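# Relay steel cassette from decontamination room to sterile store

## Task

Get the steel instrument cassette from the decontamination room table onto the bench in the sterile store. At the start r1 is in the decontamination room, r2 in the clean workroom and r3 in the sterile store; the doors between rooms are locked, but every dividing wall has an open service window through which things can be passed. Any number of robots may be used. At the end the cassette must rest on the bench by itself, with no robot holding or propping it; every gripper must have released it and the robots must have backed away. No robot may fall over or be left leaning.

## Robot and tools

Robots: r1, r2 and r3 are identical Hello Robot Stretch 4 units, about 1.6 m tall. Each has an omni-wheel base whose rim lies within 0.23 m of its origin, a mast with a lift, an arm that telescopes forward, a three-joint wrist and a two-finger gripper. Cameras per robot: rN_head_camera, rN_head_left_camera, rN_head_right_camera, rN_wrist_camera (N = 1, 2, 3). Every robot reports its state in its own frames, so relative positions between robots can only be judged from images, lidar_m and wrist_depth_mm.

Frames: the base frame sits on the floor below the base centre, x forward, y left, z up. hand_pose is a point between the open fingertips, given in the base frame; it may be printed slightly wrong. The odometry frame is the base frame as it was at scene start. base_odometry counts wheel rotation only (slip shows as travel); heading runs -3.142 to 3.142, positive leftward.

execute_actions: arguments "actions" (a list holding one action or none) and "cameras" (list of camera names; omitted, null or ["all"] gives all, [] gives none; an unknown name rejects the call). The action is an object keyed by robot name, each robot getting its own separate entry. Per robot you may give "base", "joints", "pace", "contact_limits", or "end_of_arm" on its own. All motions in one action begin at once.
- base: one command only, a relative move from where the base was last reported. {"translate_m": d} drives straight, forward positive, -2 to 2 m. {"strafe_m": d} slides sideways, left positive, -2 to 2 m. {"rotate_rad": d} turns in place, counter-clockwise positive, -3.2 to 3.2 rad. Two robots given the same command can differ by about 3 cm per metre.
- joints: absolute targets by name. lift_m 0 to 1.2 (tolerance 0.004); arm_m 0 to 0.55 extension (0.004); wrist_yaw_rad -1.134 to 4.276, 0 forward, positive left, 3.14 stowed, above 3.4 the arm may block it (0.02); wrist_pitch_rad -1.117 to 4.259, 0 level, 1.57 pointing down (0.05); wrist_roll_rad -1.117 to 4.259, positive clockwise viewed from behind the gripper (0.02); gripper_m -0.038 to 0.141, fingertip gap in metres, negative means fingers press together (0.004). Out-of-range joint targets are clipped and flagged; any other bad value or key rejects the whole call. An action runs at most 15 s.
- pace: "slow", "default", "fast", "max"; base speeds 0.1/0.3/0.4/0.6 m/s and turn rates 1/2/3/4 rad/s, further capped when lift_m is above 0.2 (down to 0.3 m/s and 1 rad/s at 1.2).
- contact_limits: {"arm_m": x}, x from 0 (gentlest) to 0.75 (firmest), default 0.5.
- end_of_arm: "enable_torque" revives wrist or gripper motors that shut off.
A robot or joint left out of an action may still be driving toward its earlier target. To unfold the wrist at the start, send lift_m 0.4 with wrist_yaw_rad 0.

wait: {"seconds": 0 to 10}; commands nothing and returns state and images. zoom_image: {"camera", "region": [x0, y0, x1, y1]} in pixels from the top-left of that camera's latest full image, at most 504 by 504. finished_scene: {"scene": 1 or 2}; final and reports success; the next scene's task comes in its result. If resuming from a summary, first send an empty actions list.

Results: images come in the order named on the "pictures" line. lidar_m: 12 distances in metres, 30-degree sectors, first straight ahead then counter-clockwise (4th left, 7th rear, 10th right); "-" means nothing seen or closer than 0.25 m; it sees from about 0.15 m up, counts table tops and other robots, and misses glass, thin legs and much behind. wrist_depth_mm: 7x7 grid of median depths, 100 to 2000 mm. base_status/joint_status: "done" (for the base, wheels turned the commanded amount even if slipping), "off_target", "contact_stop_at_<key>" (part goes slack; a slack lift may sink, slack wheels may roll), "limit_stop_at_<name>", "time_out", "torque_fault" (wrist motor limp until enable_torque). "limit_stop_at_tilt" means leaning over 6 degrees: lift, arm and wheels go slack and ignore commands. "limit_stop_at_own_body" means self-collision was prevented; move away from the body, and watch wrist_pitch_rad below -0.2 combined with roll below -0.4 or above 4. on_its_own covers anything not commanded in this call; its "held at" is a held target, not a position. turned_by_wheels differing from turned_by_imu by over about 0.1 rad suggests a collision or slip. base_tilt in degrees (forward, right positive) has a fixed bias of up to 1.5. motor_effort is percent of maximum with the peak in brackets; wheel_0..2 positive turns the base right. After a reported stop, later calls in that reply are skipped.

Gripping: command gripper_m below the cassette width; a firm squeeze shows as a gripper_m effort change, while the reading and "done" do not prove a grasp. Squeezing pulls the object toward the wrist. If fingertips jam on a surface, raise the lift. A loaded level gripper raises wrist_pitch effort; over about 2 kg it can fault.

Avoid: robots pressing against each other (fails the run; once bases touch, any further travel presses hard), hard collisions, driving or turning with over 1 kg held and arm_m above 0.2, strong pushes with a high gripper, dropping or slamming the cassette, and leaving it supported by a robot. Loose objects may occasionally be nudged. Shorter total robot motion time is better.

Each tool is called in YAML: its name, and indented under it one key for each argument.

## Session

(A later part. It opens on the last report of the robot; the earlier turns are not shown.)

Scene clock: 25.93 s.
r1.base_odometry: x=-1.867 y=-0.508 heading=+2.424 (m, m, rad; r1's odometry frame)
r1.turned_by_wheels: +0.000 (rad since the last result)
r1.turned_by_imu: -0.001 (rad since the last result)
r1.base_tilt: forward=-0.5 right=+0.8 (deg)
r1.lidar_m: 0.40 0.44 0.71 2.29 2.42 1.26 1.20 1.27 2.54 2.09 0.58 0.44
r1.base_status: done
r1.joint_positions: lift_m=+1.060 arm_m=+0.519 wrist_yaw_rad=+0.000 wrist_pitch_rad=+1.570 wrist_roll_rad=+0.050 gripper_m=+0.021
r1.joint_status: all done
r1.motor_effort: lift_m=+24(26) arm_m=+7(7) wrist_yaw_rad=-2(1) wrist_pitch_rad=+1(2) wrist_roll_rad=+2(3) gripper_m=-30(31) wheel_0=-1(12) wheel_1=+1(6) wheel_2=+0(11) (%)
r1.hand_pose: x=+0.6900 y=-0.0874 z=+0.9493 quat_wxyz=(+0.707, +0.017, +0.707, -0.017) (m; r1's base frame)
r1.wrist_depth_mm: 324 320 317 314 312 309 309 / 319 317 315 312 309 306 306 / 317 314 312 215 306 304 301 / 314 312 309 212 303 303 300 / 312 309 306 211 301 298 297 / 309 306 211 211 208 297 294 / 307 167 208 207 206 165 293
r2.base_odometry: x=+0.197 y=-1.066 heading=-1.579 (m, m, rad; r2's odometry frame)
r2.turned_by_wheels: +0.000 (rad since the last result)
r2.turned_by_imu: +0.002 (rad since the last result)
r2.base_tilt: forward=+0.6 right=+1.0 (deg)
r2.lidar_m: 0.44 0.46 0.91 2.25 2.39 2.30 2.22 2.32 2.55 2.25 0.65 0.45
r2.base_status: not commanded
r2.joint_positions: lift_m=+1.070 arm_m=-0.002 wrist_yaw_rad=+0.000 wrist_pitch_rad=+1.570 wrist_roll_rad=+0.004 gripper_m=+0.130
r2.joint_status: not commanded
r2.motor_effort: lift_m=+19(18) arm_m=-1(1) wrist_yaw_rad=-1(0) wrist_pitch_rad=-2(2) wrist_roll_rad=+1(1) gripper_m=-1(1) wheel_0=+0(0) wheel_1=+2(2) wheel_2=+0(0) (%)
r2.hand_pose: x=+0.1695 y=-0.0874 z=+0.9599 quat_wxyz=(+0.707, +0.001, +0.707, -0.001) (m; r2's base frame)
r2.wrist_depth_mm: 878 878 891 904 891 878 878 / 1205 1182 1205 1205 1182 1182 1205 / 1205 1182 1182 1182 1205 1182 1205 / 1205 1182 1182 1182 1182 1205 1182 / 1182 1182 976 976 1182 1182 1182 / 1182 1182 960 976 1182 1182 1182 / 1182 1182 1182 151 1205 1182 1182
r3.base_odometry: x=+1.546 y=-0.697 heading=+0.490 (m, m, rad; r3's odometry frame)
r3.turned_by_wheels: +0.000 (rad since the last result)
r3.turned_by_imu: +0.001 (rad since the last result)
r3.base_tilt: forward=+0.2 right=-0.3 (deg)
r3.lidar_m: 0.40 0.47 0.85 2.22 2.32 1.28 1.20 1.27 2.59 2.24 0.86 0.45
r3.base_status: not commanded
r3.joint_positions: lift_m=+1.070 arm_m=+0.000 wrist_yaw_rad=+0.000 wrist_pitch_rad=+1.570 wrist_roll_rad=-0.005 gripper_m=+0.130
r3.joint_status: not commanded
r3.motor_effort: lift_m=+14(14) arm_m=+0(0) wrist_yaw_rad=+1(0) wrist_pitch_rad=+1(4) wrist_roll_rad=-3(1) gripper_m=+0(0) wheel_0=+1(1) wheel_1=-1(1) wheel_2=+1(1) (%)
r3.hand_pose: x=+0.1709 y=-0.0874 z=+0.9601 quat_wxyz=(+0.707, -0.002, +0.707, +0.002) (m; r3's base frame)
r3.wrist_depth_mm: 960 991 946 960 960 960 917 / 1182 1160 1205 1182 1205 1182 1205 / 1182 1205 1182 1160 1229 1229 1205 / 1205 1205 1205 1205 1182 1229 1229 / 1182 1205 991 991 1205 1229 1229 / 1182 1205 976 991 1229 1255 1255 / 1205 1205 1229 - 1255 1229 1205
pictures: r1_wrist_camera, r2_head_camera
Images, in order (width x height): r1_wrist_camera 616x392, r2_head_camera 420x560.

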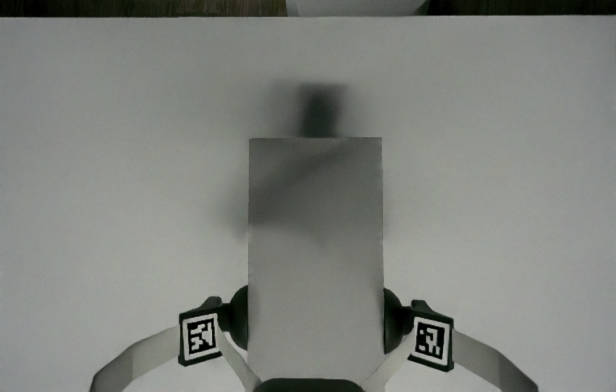

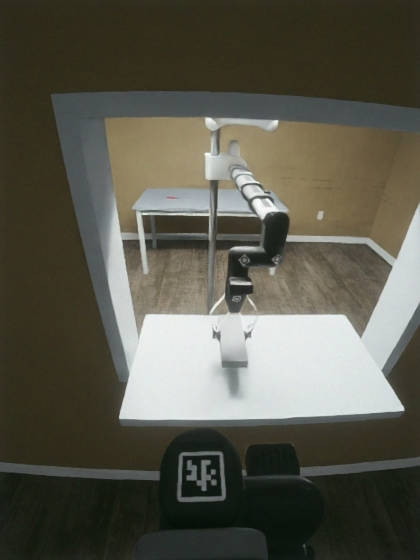

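execute_actions:
  actions:
    - {"r1":{"joints":{"lift_m":1.009}},"r2":{"base":{"strafe_m":-0.015}}}
  cameras: []

execute_actions:
  actions:
    - {"r1":{"joints":{"gripper_m":0.1}}}
  cameras: []

execute_actions:
  actions:
    - {"r1":{"joints":{"lift_m":1.07,"arm_m":0.2,"gripper_m":0.13},"base":{"translate_m":-0.1},"pace":"max"},"r2":{"joints":{"arm_m":0.15}}}
  cameras: []

execute_actions:
  actions:
    - {"r1":{"joints":{"arm_m":0.01}},"r2":{"joints":{"arm_m":0.52},"pace":"max"}}
  cameras: ["r2_wrist_camera"]

Scene clock: 27.80 s.
r1.base_odometry: x=-1.867 y=-0.508 heading=+2.424 (m, m, rad; r1's odometry frame)
r1.turned_by_wheels: +0.000 (rad since the last result)
r1.turned_by_imu: +0.000 (rad since the last result)
r1.base_tilt: forward=-0.8 right=+0.8 (deg)
r1.lidar_m: 0.42 0.45 0.67 2.29 2.43 1.27 1.19 1.28 2.51 2.07 0.59 0.44
r1.base_status: not commanded
r1.joint_positions: lift_m=+1.009 arm_m=+0.519 wrist_yaw_rad=+0.000 wrist_pitch_rad=+1.570 wrist_roll_rad=+0.050 gripper_m=+0.021
r1.joint_status: all done
r1.motor_effort: lift_m=+15(23) arm_m=+7(7) wrist_yaw_rad=-1(2) wrist_pitch_rad=+1(2) wrist_roll_rad=+1(2) gripper_m=-33(33) wheel_0=-1(2) wheel_1=+1(1) wheel_2=+0(0) (%)
r1.hand_pose: x=+0.6900 y=-0.0874 z=+0.8990 quat_wxyz=(+0.707, +0.017, +0.707, -0.017) (m; r1's base frame)
r1.wrist_depth_mm: 271 268 266 264 260 258 256 / 267 266 263 260 259 256 255 / 266 262 260 215 256 254 253 / 263 260 258 213 253 252 251 / 260 258 256 211 252 251 248 / 258 256 211 209 207 248 246 / 256 167 208 208 206 165 244
r2.base_odometry: x=+0.182 y=-1.066 heading=-1.579 (m, m, rad; r2's odometry frame)
r2.turned_by_wheels: +0.000 (rad since the last result)
r2.turned_by_imu: +0.001 (rad since the last result)
r2.base_tilt: forward=+0.6 right=+1.0 (deg)
r2.lidar_m: 0.45 0.49 0.91 2.28 2.42 2.29 2.23 2.32 2.53 2.26 0.65 0.48
r2.base_status: done
r2.joint_positions: lift_m=+1.070 arm_m=-0.002 wrist_yaw_rad=+0.000 wrist_pitch_rad=+1.570 wrist_roll_rad=+0.004 gripper_m=+0.130
r2.joint_status: not commanded
r2.motor_effort: lift_m=+18(19) arm_m=-1(1) wrist_yaw_rad=-1(1) wrist_pitch_rad=-1(2) wrist_roll_rad=+1(1) gripper_m=+0(0) wheel_0=+2(8) wheel_1=-4(11) wheel_2=-1(1) (%)
r2.hand_pose: x=+0.1695 y=-0.0874 z=+0.9599 quat_wxyz=(+0.707, +0.001, +0.707, -0.001) (m; r2's base frame)
r2.wrist_depth_mm: 878 878 891 891 891 866 878 / 1205 1205 1182 1205 1205 1205 1182 / 1182 1182 1205 1205 1182 1182 1182 / 1182 1182 1182 1182 1182 1205 1182 / 1182 1182 976 976 1182 1182 1182 / 1182 1205 976 960 1182 1160 1182 / 1182 1182 1182 152 1205 1182 1160
r3.base_odometry: x=+1.546 y=-0.697 heading=+0.490 (m, m, rad; r3's odometry frame)
r3.turned_by_wheels: +0.000 (rad since the last result)
r3.turned_by_imu: +0.000 (rad since the last result)
r3.base_tilt: forward=+0.1 right=-0.4 (deg)
r3.lidar_m: 0.43 0.47 0.89 2.23 2.33 1.28 1.21 1.29 2.59 2.27 0.85 0.48
r3.base_status: not commanded
r3.joint_positions: lift_m=+1.070 arm_m=+0.000 wrist_yaw_rad=+0.000 wrist_pitch_rad=+1.570 wrist_roll_rad=-0.005 gripper_m=+0.130
r3.joint_status: not commanded
r3.motor_effort: lift_m=+14(14) arm_m=+0(0) wrist_yaw_rad=+0(0) wrist_pitch_rad=+1(2) wrist_roll_rad=-3(2) gripper_m=+0(1) wheel_0=+1(1) wheel_1=-1(1) wheel_2=+1(2) (%)
r3.hand_pose: x=+0.1709 y=-0.0874 z=+0.9601 quat_wxyz=(+0.707, -0.002, +0.707, +0.002) (m; r3's base frame)
r3.wrist_depth_mm: 946 991 946 960 946 960 931 / 1182 1205 1182 1182 1182 1205 1229 / 1182 1182 1182 1182 1205 1205 1205 / 1205 1205 1182 1205 1229 1205 1205 / 1205 1205 976 991 1229 1205 1205 / 1205 1182 976 960 1229 1229 1255 / 1205 1205 1229 - 1229 1229 1281
pictures: none
No camera images: the call's "cameras" was empty. Leave "cameras" out to get every camera's image.

Scene clock: 29.43 s.
r1.base_odometry: x=-1.867 y=-0.508 heading=+2.424 (m, m, rad; r1's odometry frame)
r1.turned_by_wheels: +0.000 (rad since the last result)
r1.turned_by_imu: +0.000 (rad since the last result)
r1.base_tilt: forward=-0.5 right=+0.7 (deg)
r1.lidar_m: 0.42 0.44 0.67 2.30 2.45 1.26 1.20 1.27 2.52 2.07 0.61 0.43
r1.base_status: not commanded
r1.joint_positions: lift_m=+1.009 arm_m=+0.519 wrist_yaw_rad=+0.000 wrist_pitch_rad=+1.570 wrist_roll_rad=+0.050 gripper_m=+0.100
r1.joint_status: all done
r1.motor_effort: lift_m=+15(15) arm_m=+7(6) wrist_yaw_rad=+0(0) wrist_pitch_rad=+1(1) wrist_roll_rad=+1(1) gripper_m=-2(34) wheel_0=-1(1) wheel_1=+1(1) wheel_2=+0(0) (%)
r1.hand_pose: x=+0.6898 y=-0.0874 z=+0.8990 quat_wxyz=(+0.707, +0.017, +0.707, -0.017) (m; r1's base frame)
r1.wrist_depth_mm: 271 270 265 264 262 259 258 / 268 267 264 262 259 257 256 / 266 264 263 259 257 255 254 / 264 263 260 225 254 253 252 / 262 260 258 224 252 252 250 / 259 257 221 221 220 248 247 / 257 255 253 219 247 246 245
r2.base_odometry: x=+0.182 y=-1.066 heading=-1.579 (m, m, rad; r2's odometry frame)
r2.turned_by_wheels: +0.000 (rad since the last result)
r2.turned_by_imu: +0.001 (rad since the last result)
r2.base_tilt: forward=+0.6 right=+1.0 (deg)
r2.lidar_m: 0.45 0.48 0.91 2.30 2.42 2.30 2.22 2.36 2.53 2.24 0.67 0.45
r2.base_status: not commanded
r2.joint_positions: lift_m=+1.070 arm_m=-0.002 wrist_yaw_rad=+0.000 wrist_pitch_rad=+1.570 wrist_roll_rad=+0.004 gripper_m=+0.130
r2.joint_status: not commanded
r2.motor_effort: lift_m=+18(18) arm_m=-1(1) wrist_yaw_rad=-2(1) wrist_pitch_rad=-4(2) wrist_roll_rad=+0(1) gripper_m=+0(1) wheel_0=+2(2) wheel_1=-4(4) wheel_2=+0(0) (%)
r2.hand_pose: x=+0.1695 y=-0.0874 z=+0.9599 quat_wxyz=(+0.707, +0.001, +0.707, -0.001) (m; r2's base frame)
r2.wrist_depth_mm: 866 878 891 891 891 878 878 / 1182 1205 1205 1205 1205 1182 1205 / 1182 1205 1182 1182 1205 1205 1205 / 1182 1205 1182 1182 1205 1182 1205 / 1205 1182 976 976 1182 1205 1182 / 1182 1205 976 960 1182 1182 1182 / 1182 1182 1182 152 1182 1182 1182
r3.base_odometry: x=+1.546 y=-0.697 heading=+0.490 (m, m, rad; r3's odometry frame)
r3.turned_by_wheels: +0.000 (rad since the last result)
r3.turned_by_imu: +0.000 (rad since the last result)
r3.base_tilt: forward=+0.1 right=-0.4 (deg)
r3.lidar_m: 0.43 0.42 0.85 2.22 2.33 1.27 1.20 1.32 2.60 2.21 0.84 0.46
r3.base_status: not commanded
r3.joint_positions: lift_m=+1.070 arm_m=+0.000 wrist_yaw_rad=+0.000 wrist_pitch_rad=+1.570 wrist_roll_rad=-0.005 gripper_m=+0.130
r3.joint_status: not commanded
r3.motor_effort: lift_m=+14(14) arm_m=+0(0) wrist_yaw_rad=+0(0) wrist_pitch_rad=+1(2) wrist_roll_rad=+0(1) gripper_m=+2(0) wheel_0=+1(1) wheel_1=-1(1) wheel_2=+1(1) (%)
r3.hand_pose: x=+0.1709 y=-0.0874 z=+0.9601 quat_wxyz=(+0.707, -0.002, +0.707, +0.002) (m; r3's base frame)
r3.wrist_depth_mm: 976 976 946 976 946 946 946 / 1182 1182 1182 1182 1182 1205 1182 / 1182 1205 1205 1182 1182 1205 1205 / 1205 1205 1205 1205 1205 1229 1229 / 1205 1205 976 991 1182 1229 1205 / 1205 1205 1008 991 1205 1255 1229 / 1205 1229 1205 - 1255 1229 1229
pictures: none
No camera images: the call's "cameras" was empty. Leave "cameras" out to get every camera's image.

Scene clock: 31.07 s.
r1.base_odometry: x=-1.791 y=-0.574 heading=+2.424 (m, m, rad; r1's odometry frame)
r1.turned_by_wheels: +0.000 (rad since the last result)
r1.turned_by_imu: +0.000 (rad since the last result)
r1.base_tilt: forward=-0.7 right=+1.0 (deg)
r1.lidar_m: 0.52 0.55 1.08 2.31 2.44 1.14 1.09 1.18 2.54 2.43 0.99 0.52
r1.base_status: done
r1.joint_positions: lift_m=+1.070 arm_m=+0.201 wrist_yaw_rad=+0.000 wrist_pitch_rad=+1.570 wrist_roll_rad=+0.050 gripper_m=+0.130
r1.joint_status: all done
r1.motor_effort: lift_m=+22(26) arm_m=-7(7) wrist_yaw_rad=+0(0) wrist_pitch_rad=+0(1) wrist_roll_rad=+1(1) gripper_m=-1(1) wheel_0=+0(9) wheel_1=-1(6) wheel_2=+0(9) (%)
r1.hand_pose: x=+0.3722 y=-0.0874 z=+0.9594 quat_wxyz=(+0.707, +0.018, +0.707, -0.018) (m; r1's base frame)
r1.wrist_depth_mm: 336 334 330 327 325 322 320 / 878 878 866 854 854 842 831 / 1205 1205 1182 1182 1160 1160 1138 / 1182 1205 1205 1160 1160 1160 1138 / 1182 1205 1160 1160 1182 1138 1138 / 1182 1160 1160 1008 1138 1118 1118 / 1160 1138 946 156 1118 1118 1118
r2.base_odometry: x=+0.182 y=-1.066 heading=-1.579 (m, m, rad; r2's odometry frame)
r2.turned_by_wheels: +0.000 (rad since the last result)
r2.turned_by_imu: +0.001 (rad since the last result)
r2.base_tilt: forward=+0.6 right=+1.0 (deg)
r2.lidar_m: 0.45 0.48 0.92 2.29 2.42 2.32 2.22 2.33 2.51 2.26 0.67 0.48
r2.base_status: not commanded
r2.joint_positions: lift_m=+1.070 arm_m=+0.149 wrist_yaw_rad=+0.000 wrist_pitch_rad=+1.570 wrist_roll_rad=+0.004 gripper_m=+0.130
r2.joint_status: all done
r2.motor_effort: lift_m=+18(19) arm_m=+6(4) wrist_yaw_rad=-1(1) wrist_pitch_rad=-4(2) wrist_roll_rad=+1(0) gripper_m=+0(0) wheel_0=+2(2) wheel_1=-4(4) wheel_2=+0(0) (%)
r2.hand_pose: x=+0.3200 y=-0.0874 z=+0.9599 quat_wxyz=(+0.707, +0.001, +0.707, -0.001) (m; r2's base frame)
r2.wrist_depth_mm: 322 319 322 320 322 322 320 / 320 320 320 322 322 322 320 / 1182 1182 1205 1205 1182 1182 1182 / 1205 1182 1182 1182 1205 1205 1182 / 1182 1182 1182 1182 1182 1182 1205 / 1182 1182 976 960 1182 1182 1205 / 1182 1160 960 152 1182 1182 1182
r3.base_odometry: x=+1.546 y=-0.697 heading=+0.490 (m, m, rad; r3's odometry frame)
r3.turned_by_wheels: +0.000 (rad since the last result)
r3.turned_by_imu: +0.000 (rad since the last result)
r3.base_tilt: forward=+0.1 right=-0.3 (deg)
r3.lidar_m: 0.43 0.47 0.84 2.23 2.35 1.27 1.19 1.28 2.58 2.22 0.81 0.44
r3.base_status: not commanded
r3.joint_positions: lift_m=+1.070 arm_m=+0.000 wrist_yaw_rad=+0.000 wrist_pitch_rad=+1.570 wrist_roll_rad=-0.005 gripper_m=+0.130
r3.joint_status: not commanded
r3.motor_effort: lift_m=+14(14) arm_m=+0(0) wrist_yaw_rad=+0(0) wrist_pitch_rad=+1(1) wrist_roll_rad=-1(3) gripper_m=+0(0) wheel_0=+1(1) wheel_1=-1(1) wheel_2=+1(2) (%)
r3.hand_pose: x=+0.1709 y=-0.0874 z=+0.9601 quat_wxyz=(+0.707, -0.002, +0.707, +0.002) (m; r3's base frame)
r3.wrist_depth_mm: 960 976 960 946 946 960 917 / 1160 1182 1182 1182 1205 1205 1205 / 1205 1205 1205 1205 1205 1229 1229 / 1182 1205 1205 1205 1229 1229 1205 / 1205 1205 976 991 1229 1229 1205 / 1205 1205 991 976 1229 1229 1255 / 1182 1205 1205 - 1229 1255 1281
pictures: none
No camera images: the call's "cameras" was empty. Leave "cameras" out to get every camera's image.

Scene clock: 32.80 s.
r1.base_odometry: x=-1.791 y=-0.574 heading=+2.424 (m, m, rad; r1's odometry frame)
r1.turned_by_wheels: +0.000 (rad since the last result)
r1.turned_by_imu: +0.000 (rad since the last result)
r1.base_tilt: forward=-0.6 right=+0.9 (deg)
r1.lidar_m: 0.51 0.55 1.09 2.30 2.43 1.16 1.08 1.17 2.50 2.43 1.01 0.53
r1.base_status: not commanded
r1.joint_positions: lift_m=+1.070 arm_m=+0.011 wrist_yaw_rad=+0.000 wrist_pitch_rad=+1.570 wrist_roll_rad=+0.050 gripper_m=+0.130
r1.joint_status: all done
r1.motor_effort: lift_m=+23(23) arm_m=-7(7) wrist_yaw_rad=+0(0) wrist_pitch_rad=+0(0) wrist_roll_rad=+0(0) gripper_m=+1(1) wheel_0=+0(0) wheel_1=-1(1) wheel_2=+0(0) (%)
r1.hand_pose: x=+0.1823 y=-0.0874 z=+0.9594 quat_wxyz=(+0.707, +0.018, +0.707, -0.018) (m; r1's base frame)
r1.wrist_depth_mm: 991 991 976 976 960 960 960 / 1205 1205 1205 1182 1182 1160 1160 / 1205 1182 1182 1160 1182 1160 1138 / 1182 1182 1160 1182 1138 1160 1138 / 1182 1182 1182 946 1160 1138 1138 / 1182 1160 946 946 1138 1118 1118 / 1182 1160 1160 156 1138 1138 1118
r2.base_odometry: x=+0.182 y=-1.066 heading=-1.579 (m, m, rad; r2's odometry frame)
r2.turned_by_wheels: +0.000 (rad since the last result)
r2.turned_by_imu: +0.001 (rad since the last result)
r2.base_tilt: forward=+0.6 right=+1.0 (deg)
r2.lidar_m: 0.45 0.49 0.91 2.30 2.44 2.31 2.21 2.32 2.50 2.25 0.65 0.48
r2.base_status: not commanded
r2.joint_positions: lift_m=+1.070 arm_m=+0.519 wrist_yaw_rad=+0.000 wrist_pitch_rad=+1.570 wrist_roll_rad=+0.004 gripper_m=+0.130
r2.joint_status: all done
r2.motor_effort: lift_m=+19(18) arm_m=+6(10) wrist_yaw_rad=-2(2) wrist_pitch_rad=-1(2) wrist_roll_rad=+1(1) gripper_m=+0(0) wheel_0=+2(2) wheel_1=-4(4) wheel_2=+0(0) (%)
r2.hand_pose: x=+0.6901 y=-0.0874 z=+0.9599 quat_wxyz=(+0.707, +0.001, +0.707, -0.001) (m; r2's base frame)
r2.wrist_depth_mm: 319 320 319 320 319 320 320 / 317 319 319 317 319 319 319 / 317 317 319 286 319 319 319 / 317 317 317 286 317 317 317 / 315 317 317 285 317 317 317 / 317 317 317 285 315 317 317 / 315 315 315 152 317 315 317
r3.base_odometry: x=+1.546 y=-0.697 heading=+0.490 (m, m, rad; r3's odometry frame)
r3.turned_by_wheels: +0.000 (rad since the last result)
r3.turned_by_imu: +0.000 (rad since the last result)
r3.base_tilt: forward=+0.2 right=-0.4 (deg)
r3.lidar_m: 0.42 0.44 0.85 2.22 2.33 1.24 1.20 1.29 2.57 2.23 0.83 0.46
r3.base_status: not commanded
r3.joint_positions: lift_m=+1.070 arm_m=+0.000 wrist_yaw_rad=+0.000 wrist_pitch_rad=+1.570 wrist_roll_rad=-0.005 gripper_m=+0.130
r3.joint_status: not commanded
r3.motor_effort: lift_m=+14(14) arm_m=+0(0) wrist_yaw_rad=+0(0) wrist_pitch_rad=+1(1) wrist_roll_rad=+0(1) gripper_m=-1(0) wheel_0=+1(0) wheel_1=-1(1) wheel_2=+1(1) (%)
r3.hand_pose: x=+0.1709 y=-0.0874 z=+0.9601 quat_wxyz=(+0.707, -0.002, +0.707, +0.002) (m; r3's base frame)
r3.wrist_depth_mm: 960 976 960 960 946 960 931 / 1205 1182 1182 1182 1182 1205 1229 / 1182 1182 1205 1182 1205 1205 1229 / 1182 1182 1205 1205 1205 1255 1205 / 1205 1160 991 976 1205 1229 1255 / 1205 1205 991 1008 1205 1255 1229 / 1182 1182 1229 - 1229 1255 1255
pictures: r2_wrist_camera
Images, in order (width x height): r2_wrist_camera 616x392.

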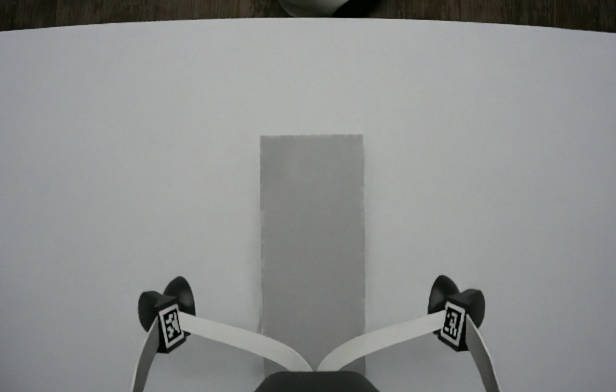

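End-to-finger distance is about 0.098 m, so I'll extend another 0.01 m.

execute_actions:
  actions:
    - {"r2":{"joints":{"arm_m":0.53,"lift_m":1.004,"gripper_m":0.095}}}
  cameras: []

execute_actions:
  actions:
    - {"r2":{"joints":{"gripper_m":0.02}}}
  cameras: ["r2_wrist_camera","r3_head_camera"]

Scene clock: 37.80 s.
r1.base_odometry: x=-1.791 y=-0.574 heading=+2.424 (m, m, rad; r1's odometry frame)
r1.turned_by_wheels: +0.000 (rad since the last result)
r1.turned_by_imu: +0.001 (rad since the last result)
r1.base_tilt: forward=-0.6 right=+0.9 (deg)
r1.lidar_m: 0.49 0.57 1.12 2.30 2.44 1.14 1.10 1.18 2.54 2.43 0.98 0.53
r1.base_status: not commanded
r1.joint_positions: lift_m=+1.070 arm_m=+0.011 wrist_yaw_rad=+0.000 wrist_pitch_rad=+1.570 wrist_roll_rad=+0.050 gripper_m=+0.130
r1.joint_status: not commanded
r1.motor_effort: lift_m=+23(22) arm_m=-7(7) wrist_yaw_rad=+0(1) wrist_pitch_rad=+0(1) wrist_roll_rad=+2(1) gripper_m=+2(5) wheel_0=+0(0) wheel_1=+0(1) wheel_2=+0(0) (%)
r1.hand_pose: x=+0.1823 y=-0.0874 z=+0.9594 quat_wxyz=(+0.707, +0.018, +0.707, -0.018) (m; r1's base frame)
r1.wrist_depth_mm: 1008 991 976 991 960 960 946 / 1205 1205 1205 1182 1182 1160 1160 / 1205 1182 1182 1182 1160 1160 1138 / 1205 1182 1182 1160 1160 1138 1160 / 1182 1160 1160 960 1138 1138 1138 / 1205 1160 960 946 1138 1118 1118 / 1182 1138 1138 156 1118 1138 1118
r2.base_odometry: x=+0.182 y=-1.066 heading=-1.579 (m, m, rad; r2's odometry frame)
r2.turned_by_wheels: +0.000 (rad since the last result)
r2.turned_by_imu: +0.002 (rad since the last result)
r2.base_tilt: forward=+0.6 right=+1.0 (deg)
r2.lidar_m: 0.45 0.48 0.90 2.29 2.43 2.30 2.22 2.33 2.52 2.26 0.66 0.47
r2.base_status: not commanded
r2.joint_positions: lift_m=+1.004 arm_m=+0.529 wrist_yaw_rad=+0.000 wrist_pitch_rad=+1.570 wrist_roll_rad=+0.004 gripper_m=+0.095
r2.joint_status: all done
r2.motor_effort: lift_m=+18(18) arm_m=+6(6) wrist_yaw_rad=-1(2) wrist_pitch_rad=-1(1) wrist_roll_rad=+0(0) gripper_m=-1(1) wheel_0=+2(2) wheel_1=-4(4) wheel_2=+0(0) (%)
r2.hand_pose: x=+0.7000 y=-0.0874 z=+0.8939 quat_wxyz=(+0.707, +0.001, +0.707, -0.001) (m; r2's base frame)
r2.wrist_depth_mm: 252 252 253 253 253 253 253 / 252 252 252 253 252 252 253 / 252 251 252 220 251 252 252 / 251 251 251 220 251 251 252 / 251 251 251 219 251 251 251 / 250 250 214 218 218 251 251 / 250 249 250 186 250 251 251
r3.base_odometry: x=+1.546 y=-0.697 heading=+0.490 (m, m, rad; r3's odometry frame)
r3.turned_by_wheels: +0.000 (rad since the last result)
r3.turned_by_imu: +0.001 (rad since the last result)
r3.base_tilt: forward=+0.2 right=-0.4 (deg)
r3.lidar_m: 0.43 0.44 0.86 2.23 2.36 1.28 1.19 1.30 2.60 2.21 0.86 0.47
r3.base_status: not commanded
r3.joint_positions: lift_m=+1.070 arm_m=+0.000 wrist_yaw_rad=+0.000 wrist_pitch_rad=+1.570 wrist_roll_rad=-0.005 gripper_m=+0.130
r3.joint_status: not commanded
r3.motor_effort: lift_m=+14(14) arm_m=+0(0) wrist_yaw_rad=+0(0) wrist_pitch_rad=+2(4) wrist_roll_rad=-2(4) gripper_m=+0(2) wheel_0=+1(1) wheel_1=-1(1) wheel_2=+1(1) (%)
r3.hand_pose: x=+0.1709 y=-0.0874 z=+0.9601 quat_wxyz=(+0.707, -0.002, +0.707, +0.002) (m; r3's base frame)
r3.wrist_depth_mm: 946 991 960 946 946 960 946 / 1182 1205 1182 1182 1229 1205 1205 / 1182 1205 1182 1205 1229 1182 1205 / 1182 1205 1205 1205 1229 1205 1229 / 1182 1182 991 991 1205 1182 1229 / 1182 1205 991 991 1229 1205 1229 / 1205 1229 1229 - 1255 1255 1205
pictures: none
No camera images: the call's "cameras" was empty. Leave "cameras" out to get every camera's image.

Scene clock: 39.37 s.
r1.base_odometry: x=-1.791 y=-0.574 heading=+2.424 (m, m, rad; r1's odometry frame)
r1.turned_by_wheels: +0.000 (rad since the last result)
r1.turned_by_imu: +0.000 (rad since the last result)
r1.base_tilt: forward=-0.5 right=+0.7 (deg)
r1.lidar_m: 0.51 0.55 1.07 2.29 2.42 1.17 1.10 1.16 2.53 2.44 1.02 0.54
r1.base_status: not commanded
r1.joint_positions: lift_m=+1.070 arm_m=+0.011 wrist_yaw_rad=+0.000 wrist_pitch_rad=+1.570 wrist_roll_rad=+0.050 gripper_m=+0.130
r1.joint_status: not commanded
r1.motor_effort: lift_m=+23(22) arm_m=-7(7) wrist_yaw_rad=+1(1) wrist_pitch_rad=+0(1) wrist_roll_rad=+1(1) gripper_m=+4(0) wheel_0=+0(0) wheel_1=-1(0) wheel_2=+0(0) (%)
r1.hand_pose: x=+0.1823 y=-0.0874 z=+0.9594 quat_wxyz=(+0.707, +0.018, +0.707, -0.018) (m; r1's base frame)
r1.wrist_depth_mm: 991 976 976 960 976 960 946 / 1229 1182 1160 1205 1138 1160 1138 / 1205 1205 1182 1182 1182 1160 1138 / 1205 1229 1205 1182 1160 1160 1138 / 1205 1160 1182 946 1138 1160 1138 / 1160 1160 946 946 1160 1138 1118 / 1160 1160 1138 155 1138 1118 1118
r2.base_odometry: x=+0.182 y=-1.066 heading=-1.579 (m, m, rad; r2's odometry frame)
r2.turned_by_wheels: +0.000 (rad since the last result)
r2.turned_by_imu: +0.001 (rad since the last result)
r2.base_tilt: forward=+0.7 right=+1.0 (deg)
r2.lidar_m: 0.45 0.49 0.87 2.27 2.40 2.34 2.21 2.33 2.53 2.28 0.66 0.47
r2.base_status: not commanded
r2.joint_positions: lift_m=+1.004 arm_m=+0.529 wrist_yaw_rad=+0.000 wrist_pitch_rad=+1.570 wrist_roll_rad=+0.004 gripper_m=+0.020
r2.joint_status: all done
r2.motor_effort: lift_m=+19(19) arm_m=+6(6) wrist_yaw_rad=-1(1) wrist_pitch_rad=-1(1) wrist_roll_rad=+0(0) gripper_m=-25(27) wheel_0=+2(2) wheel_1=-4(4) wheel_2=+0(0) (%)
r2.hand_pose: x=+0.7000 y=-0.0874 z=+0.8938 quat_wxyz=(+0.707, +0.001, +0.707, -0.001) (m; r2's base frame)
r2.wrist_depth_mm: 252 252 252 251 252 252 251 / 251 251 251 251 251 252 252 / 251 250 251 204 251 251 251 / 250 251 250 204 251 251 250 / 249 250 250 204 250 250 250 / 250 250 203 204 203 250 250 / 249 164 203 202 203 163 249
r3.base_odometry: x=+1.546 y=-0.697 heading=+0.490 (m, m, rad; r3's odometry frame)
r3.turned_by_wheels: +0.000 (rad since the last result)
r3.turned_by_imu: +0.000 (rad since the last result)
r3.base_tilt: forward=+0.1 right=-0.4 (deg)
r3.lidar_m: 0.43 0.47 0.86 2.20 2.31 1.24 1.20 1.31 2.59 2.24 0.82 0.47
r3.base_status: not commanded
r3.joint_positions: lift_m=+1.070 arm_m=+0.000 wrist_yaw_rad=+0.000 wrist_pitch_rad=+1.570 wrist_roll_rad=-0.005 gripper_m=+0.130
r3.joint_status: not commanded
r3.motor_effort: lift_m=+14(14) arm_m=+0(0) wrist_yaw_rad=+0(0) wrist_pitch_rad=+6(0) wrist_roll_rad=+0(1) gripper_m=+1(0) wheel_0=+1(1) wheel_1=-1(1) wheel_2=+1(2) (%)
r3.hand_pose: x=+0.1709 y=-0.0874 z=+0.9601 quat_wxyz=(+0.707, -0.002, +0.707, +0.002) (m; r3's base frame)
r3.wrist_depth_mm: 960 976 960 946 960 960 946 / 1160 1182 1182 1182 1205 1205 1205 / 1182 1182 1182 1205 1229 1182 1205 / 1182 1205 1205 1205 1205 1229 1229 / 1229 1205 976 991 1229 1229 1255 / 1182 1205 1008 991 1229 1229 1229 / 1182 1205 1229 - 1205 1255 1229
pictures: r2_wrist_camera, r3_head_camera
Images, in order (width x height): r2_wrist_camera 616x392, r3_head_camera 420x560.

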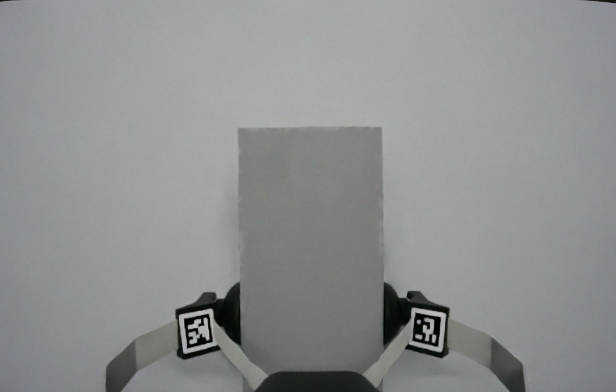

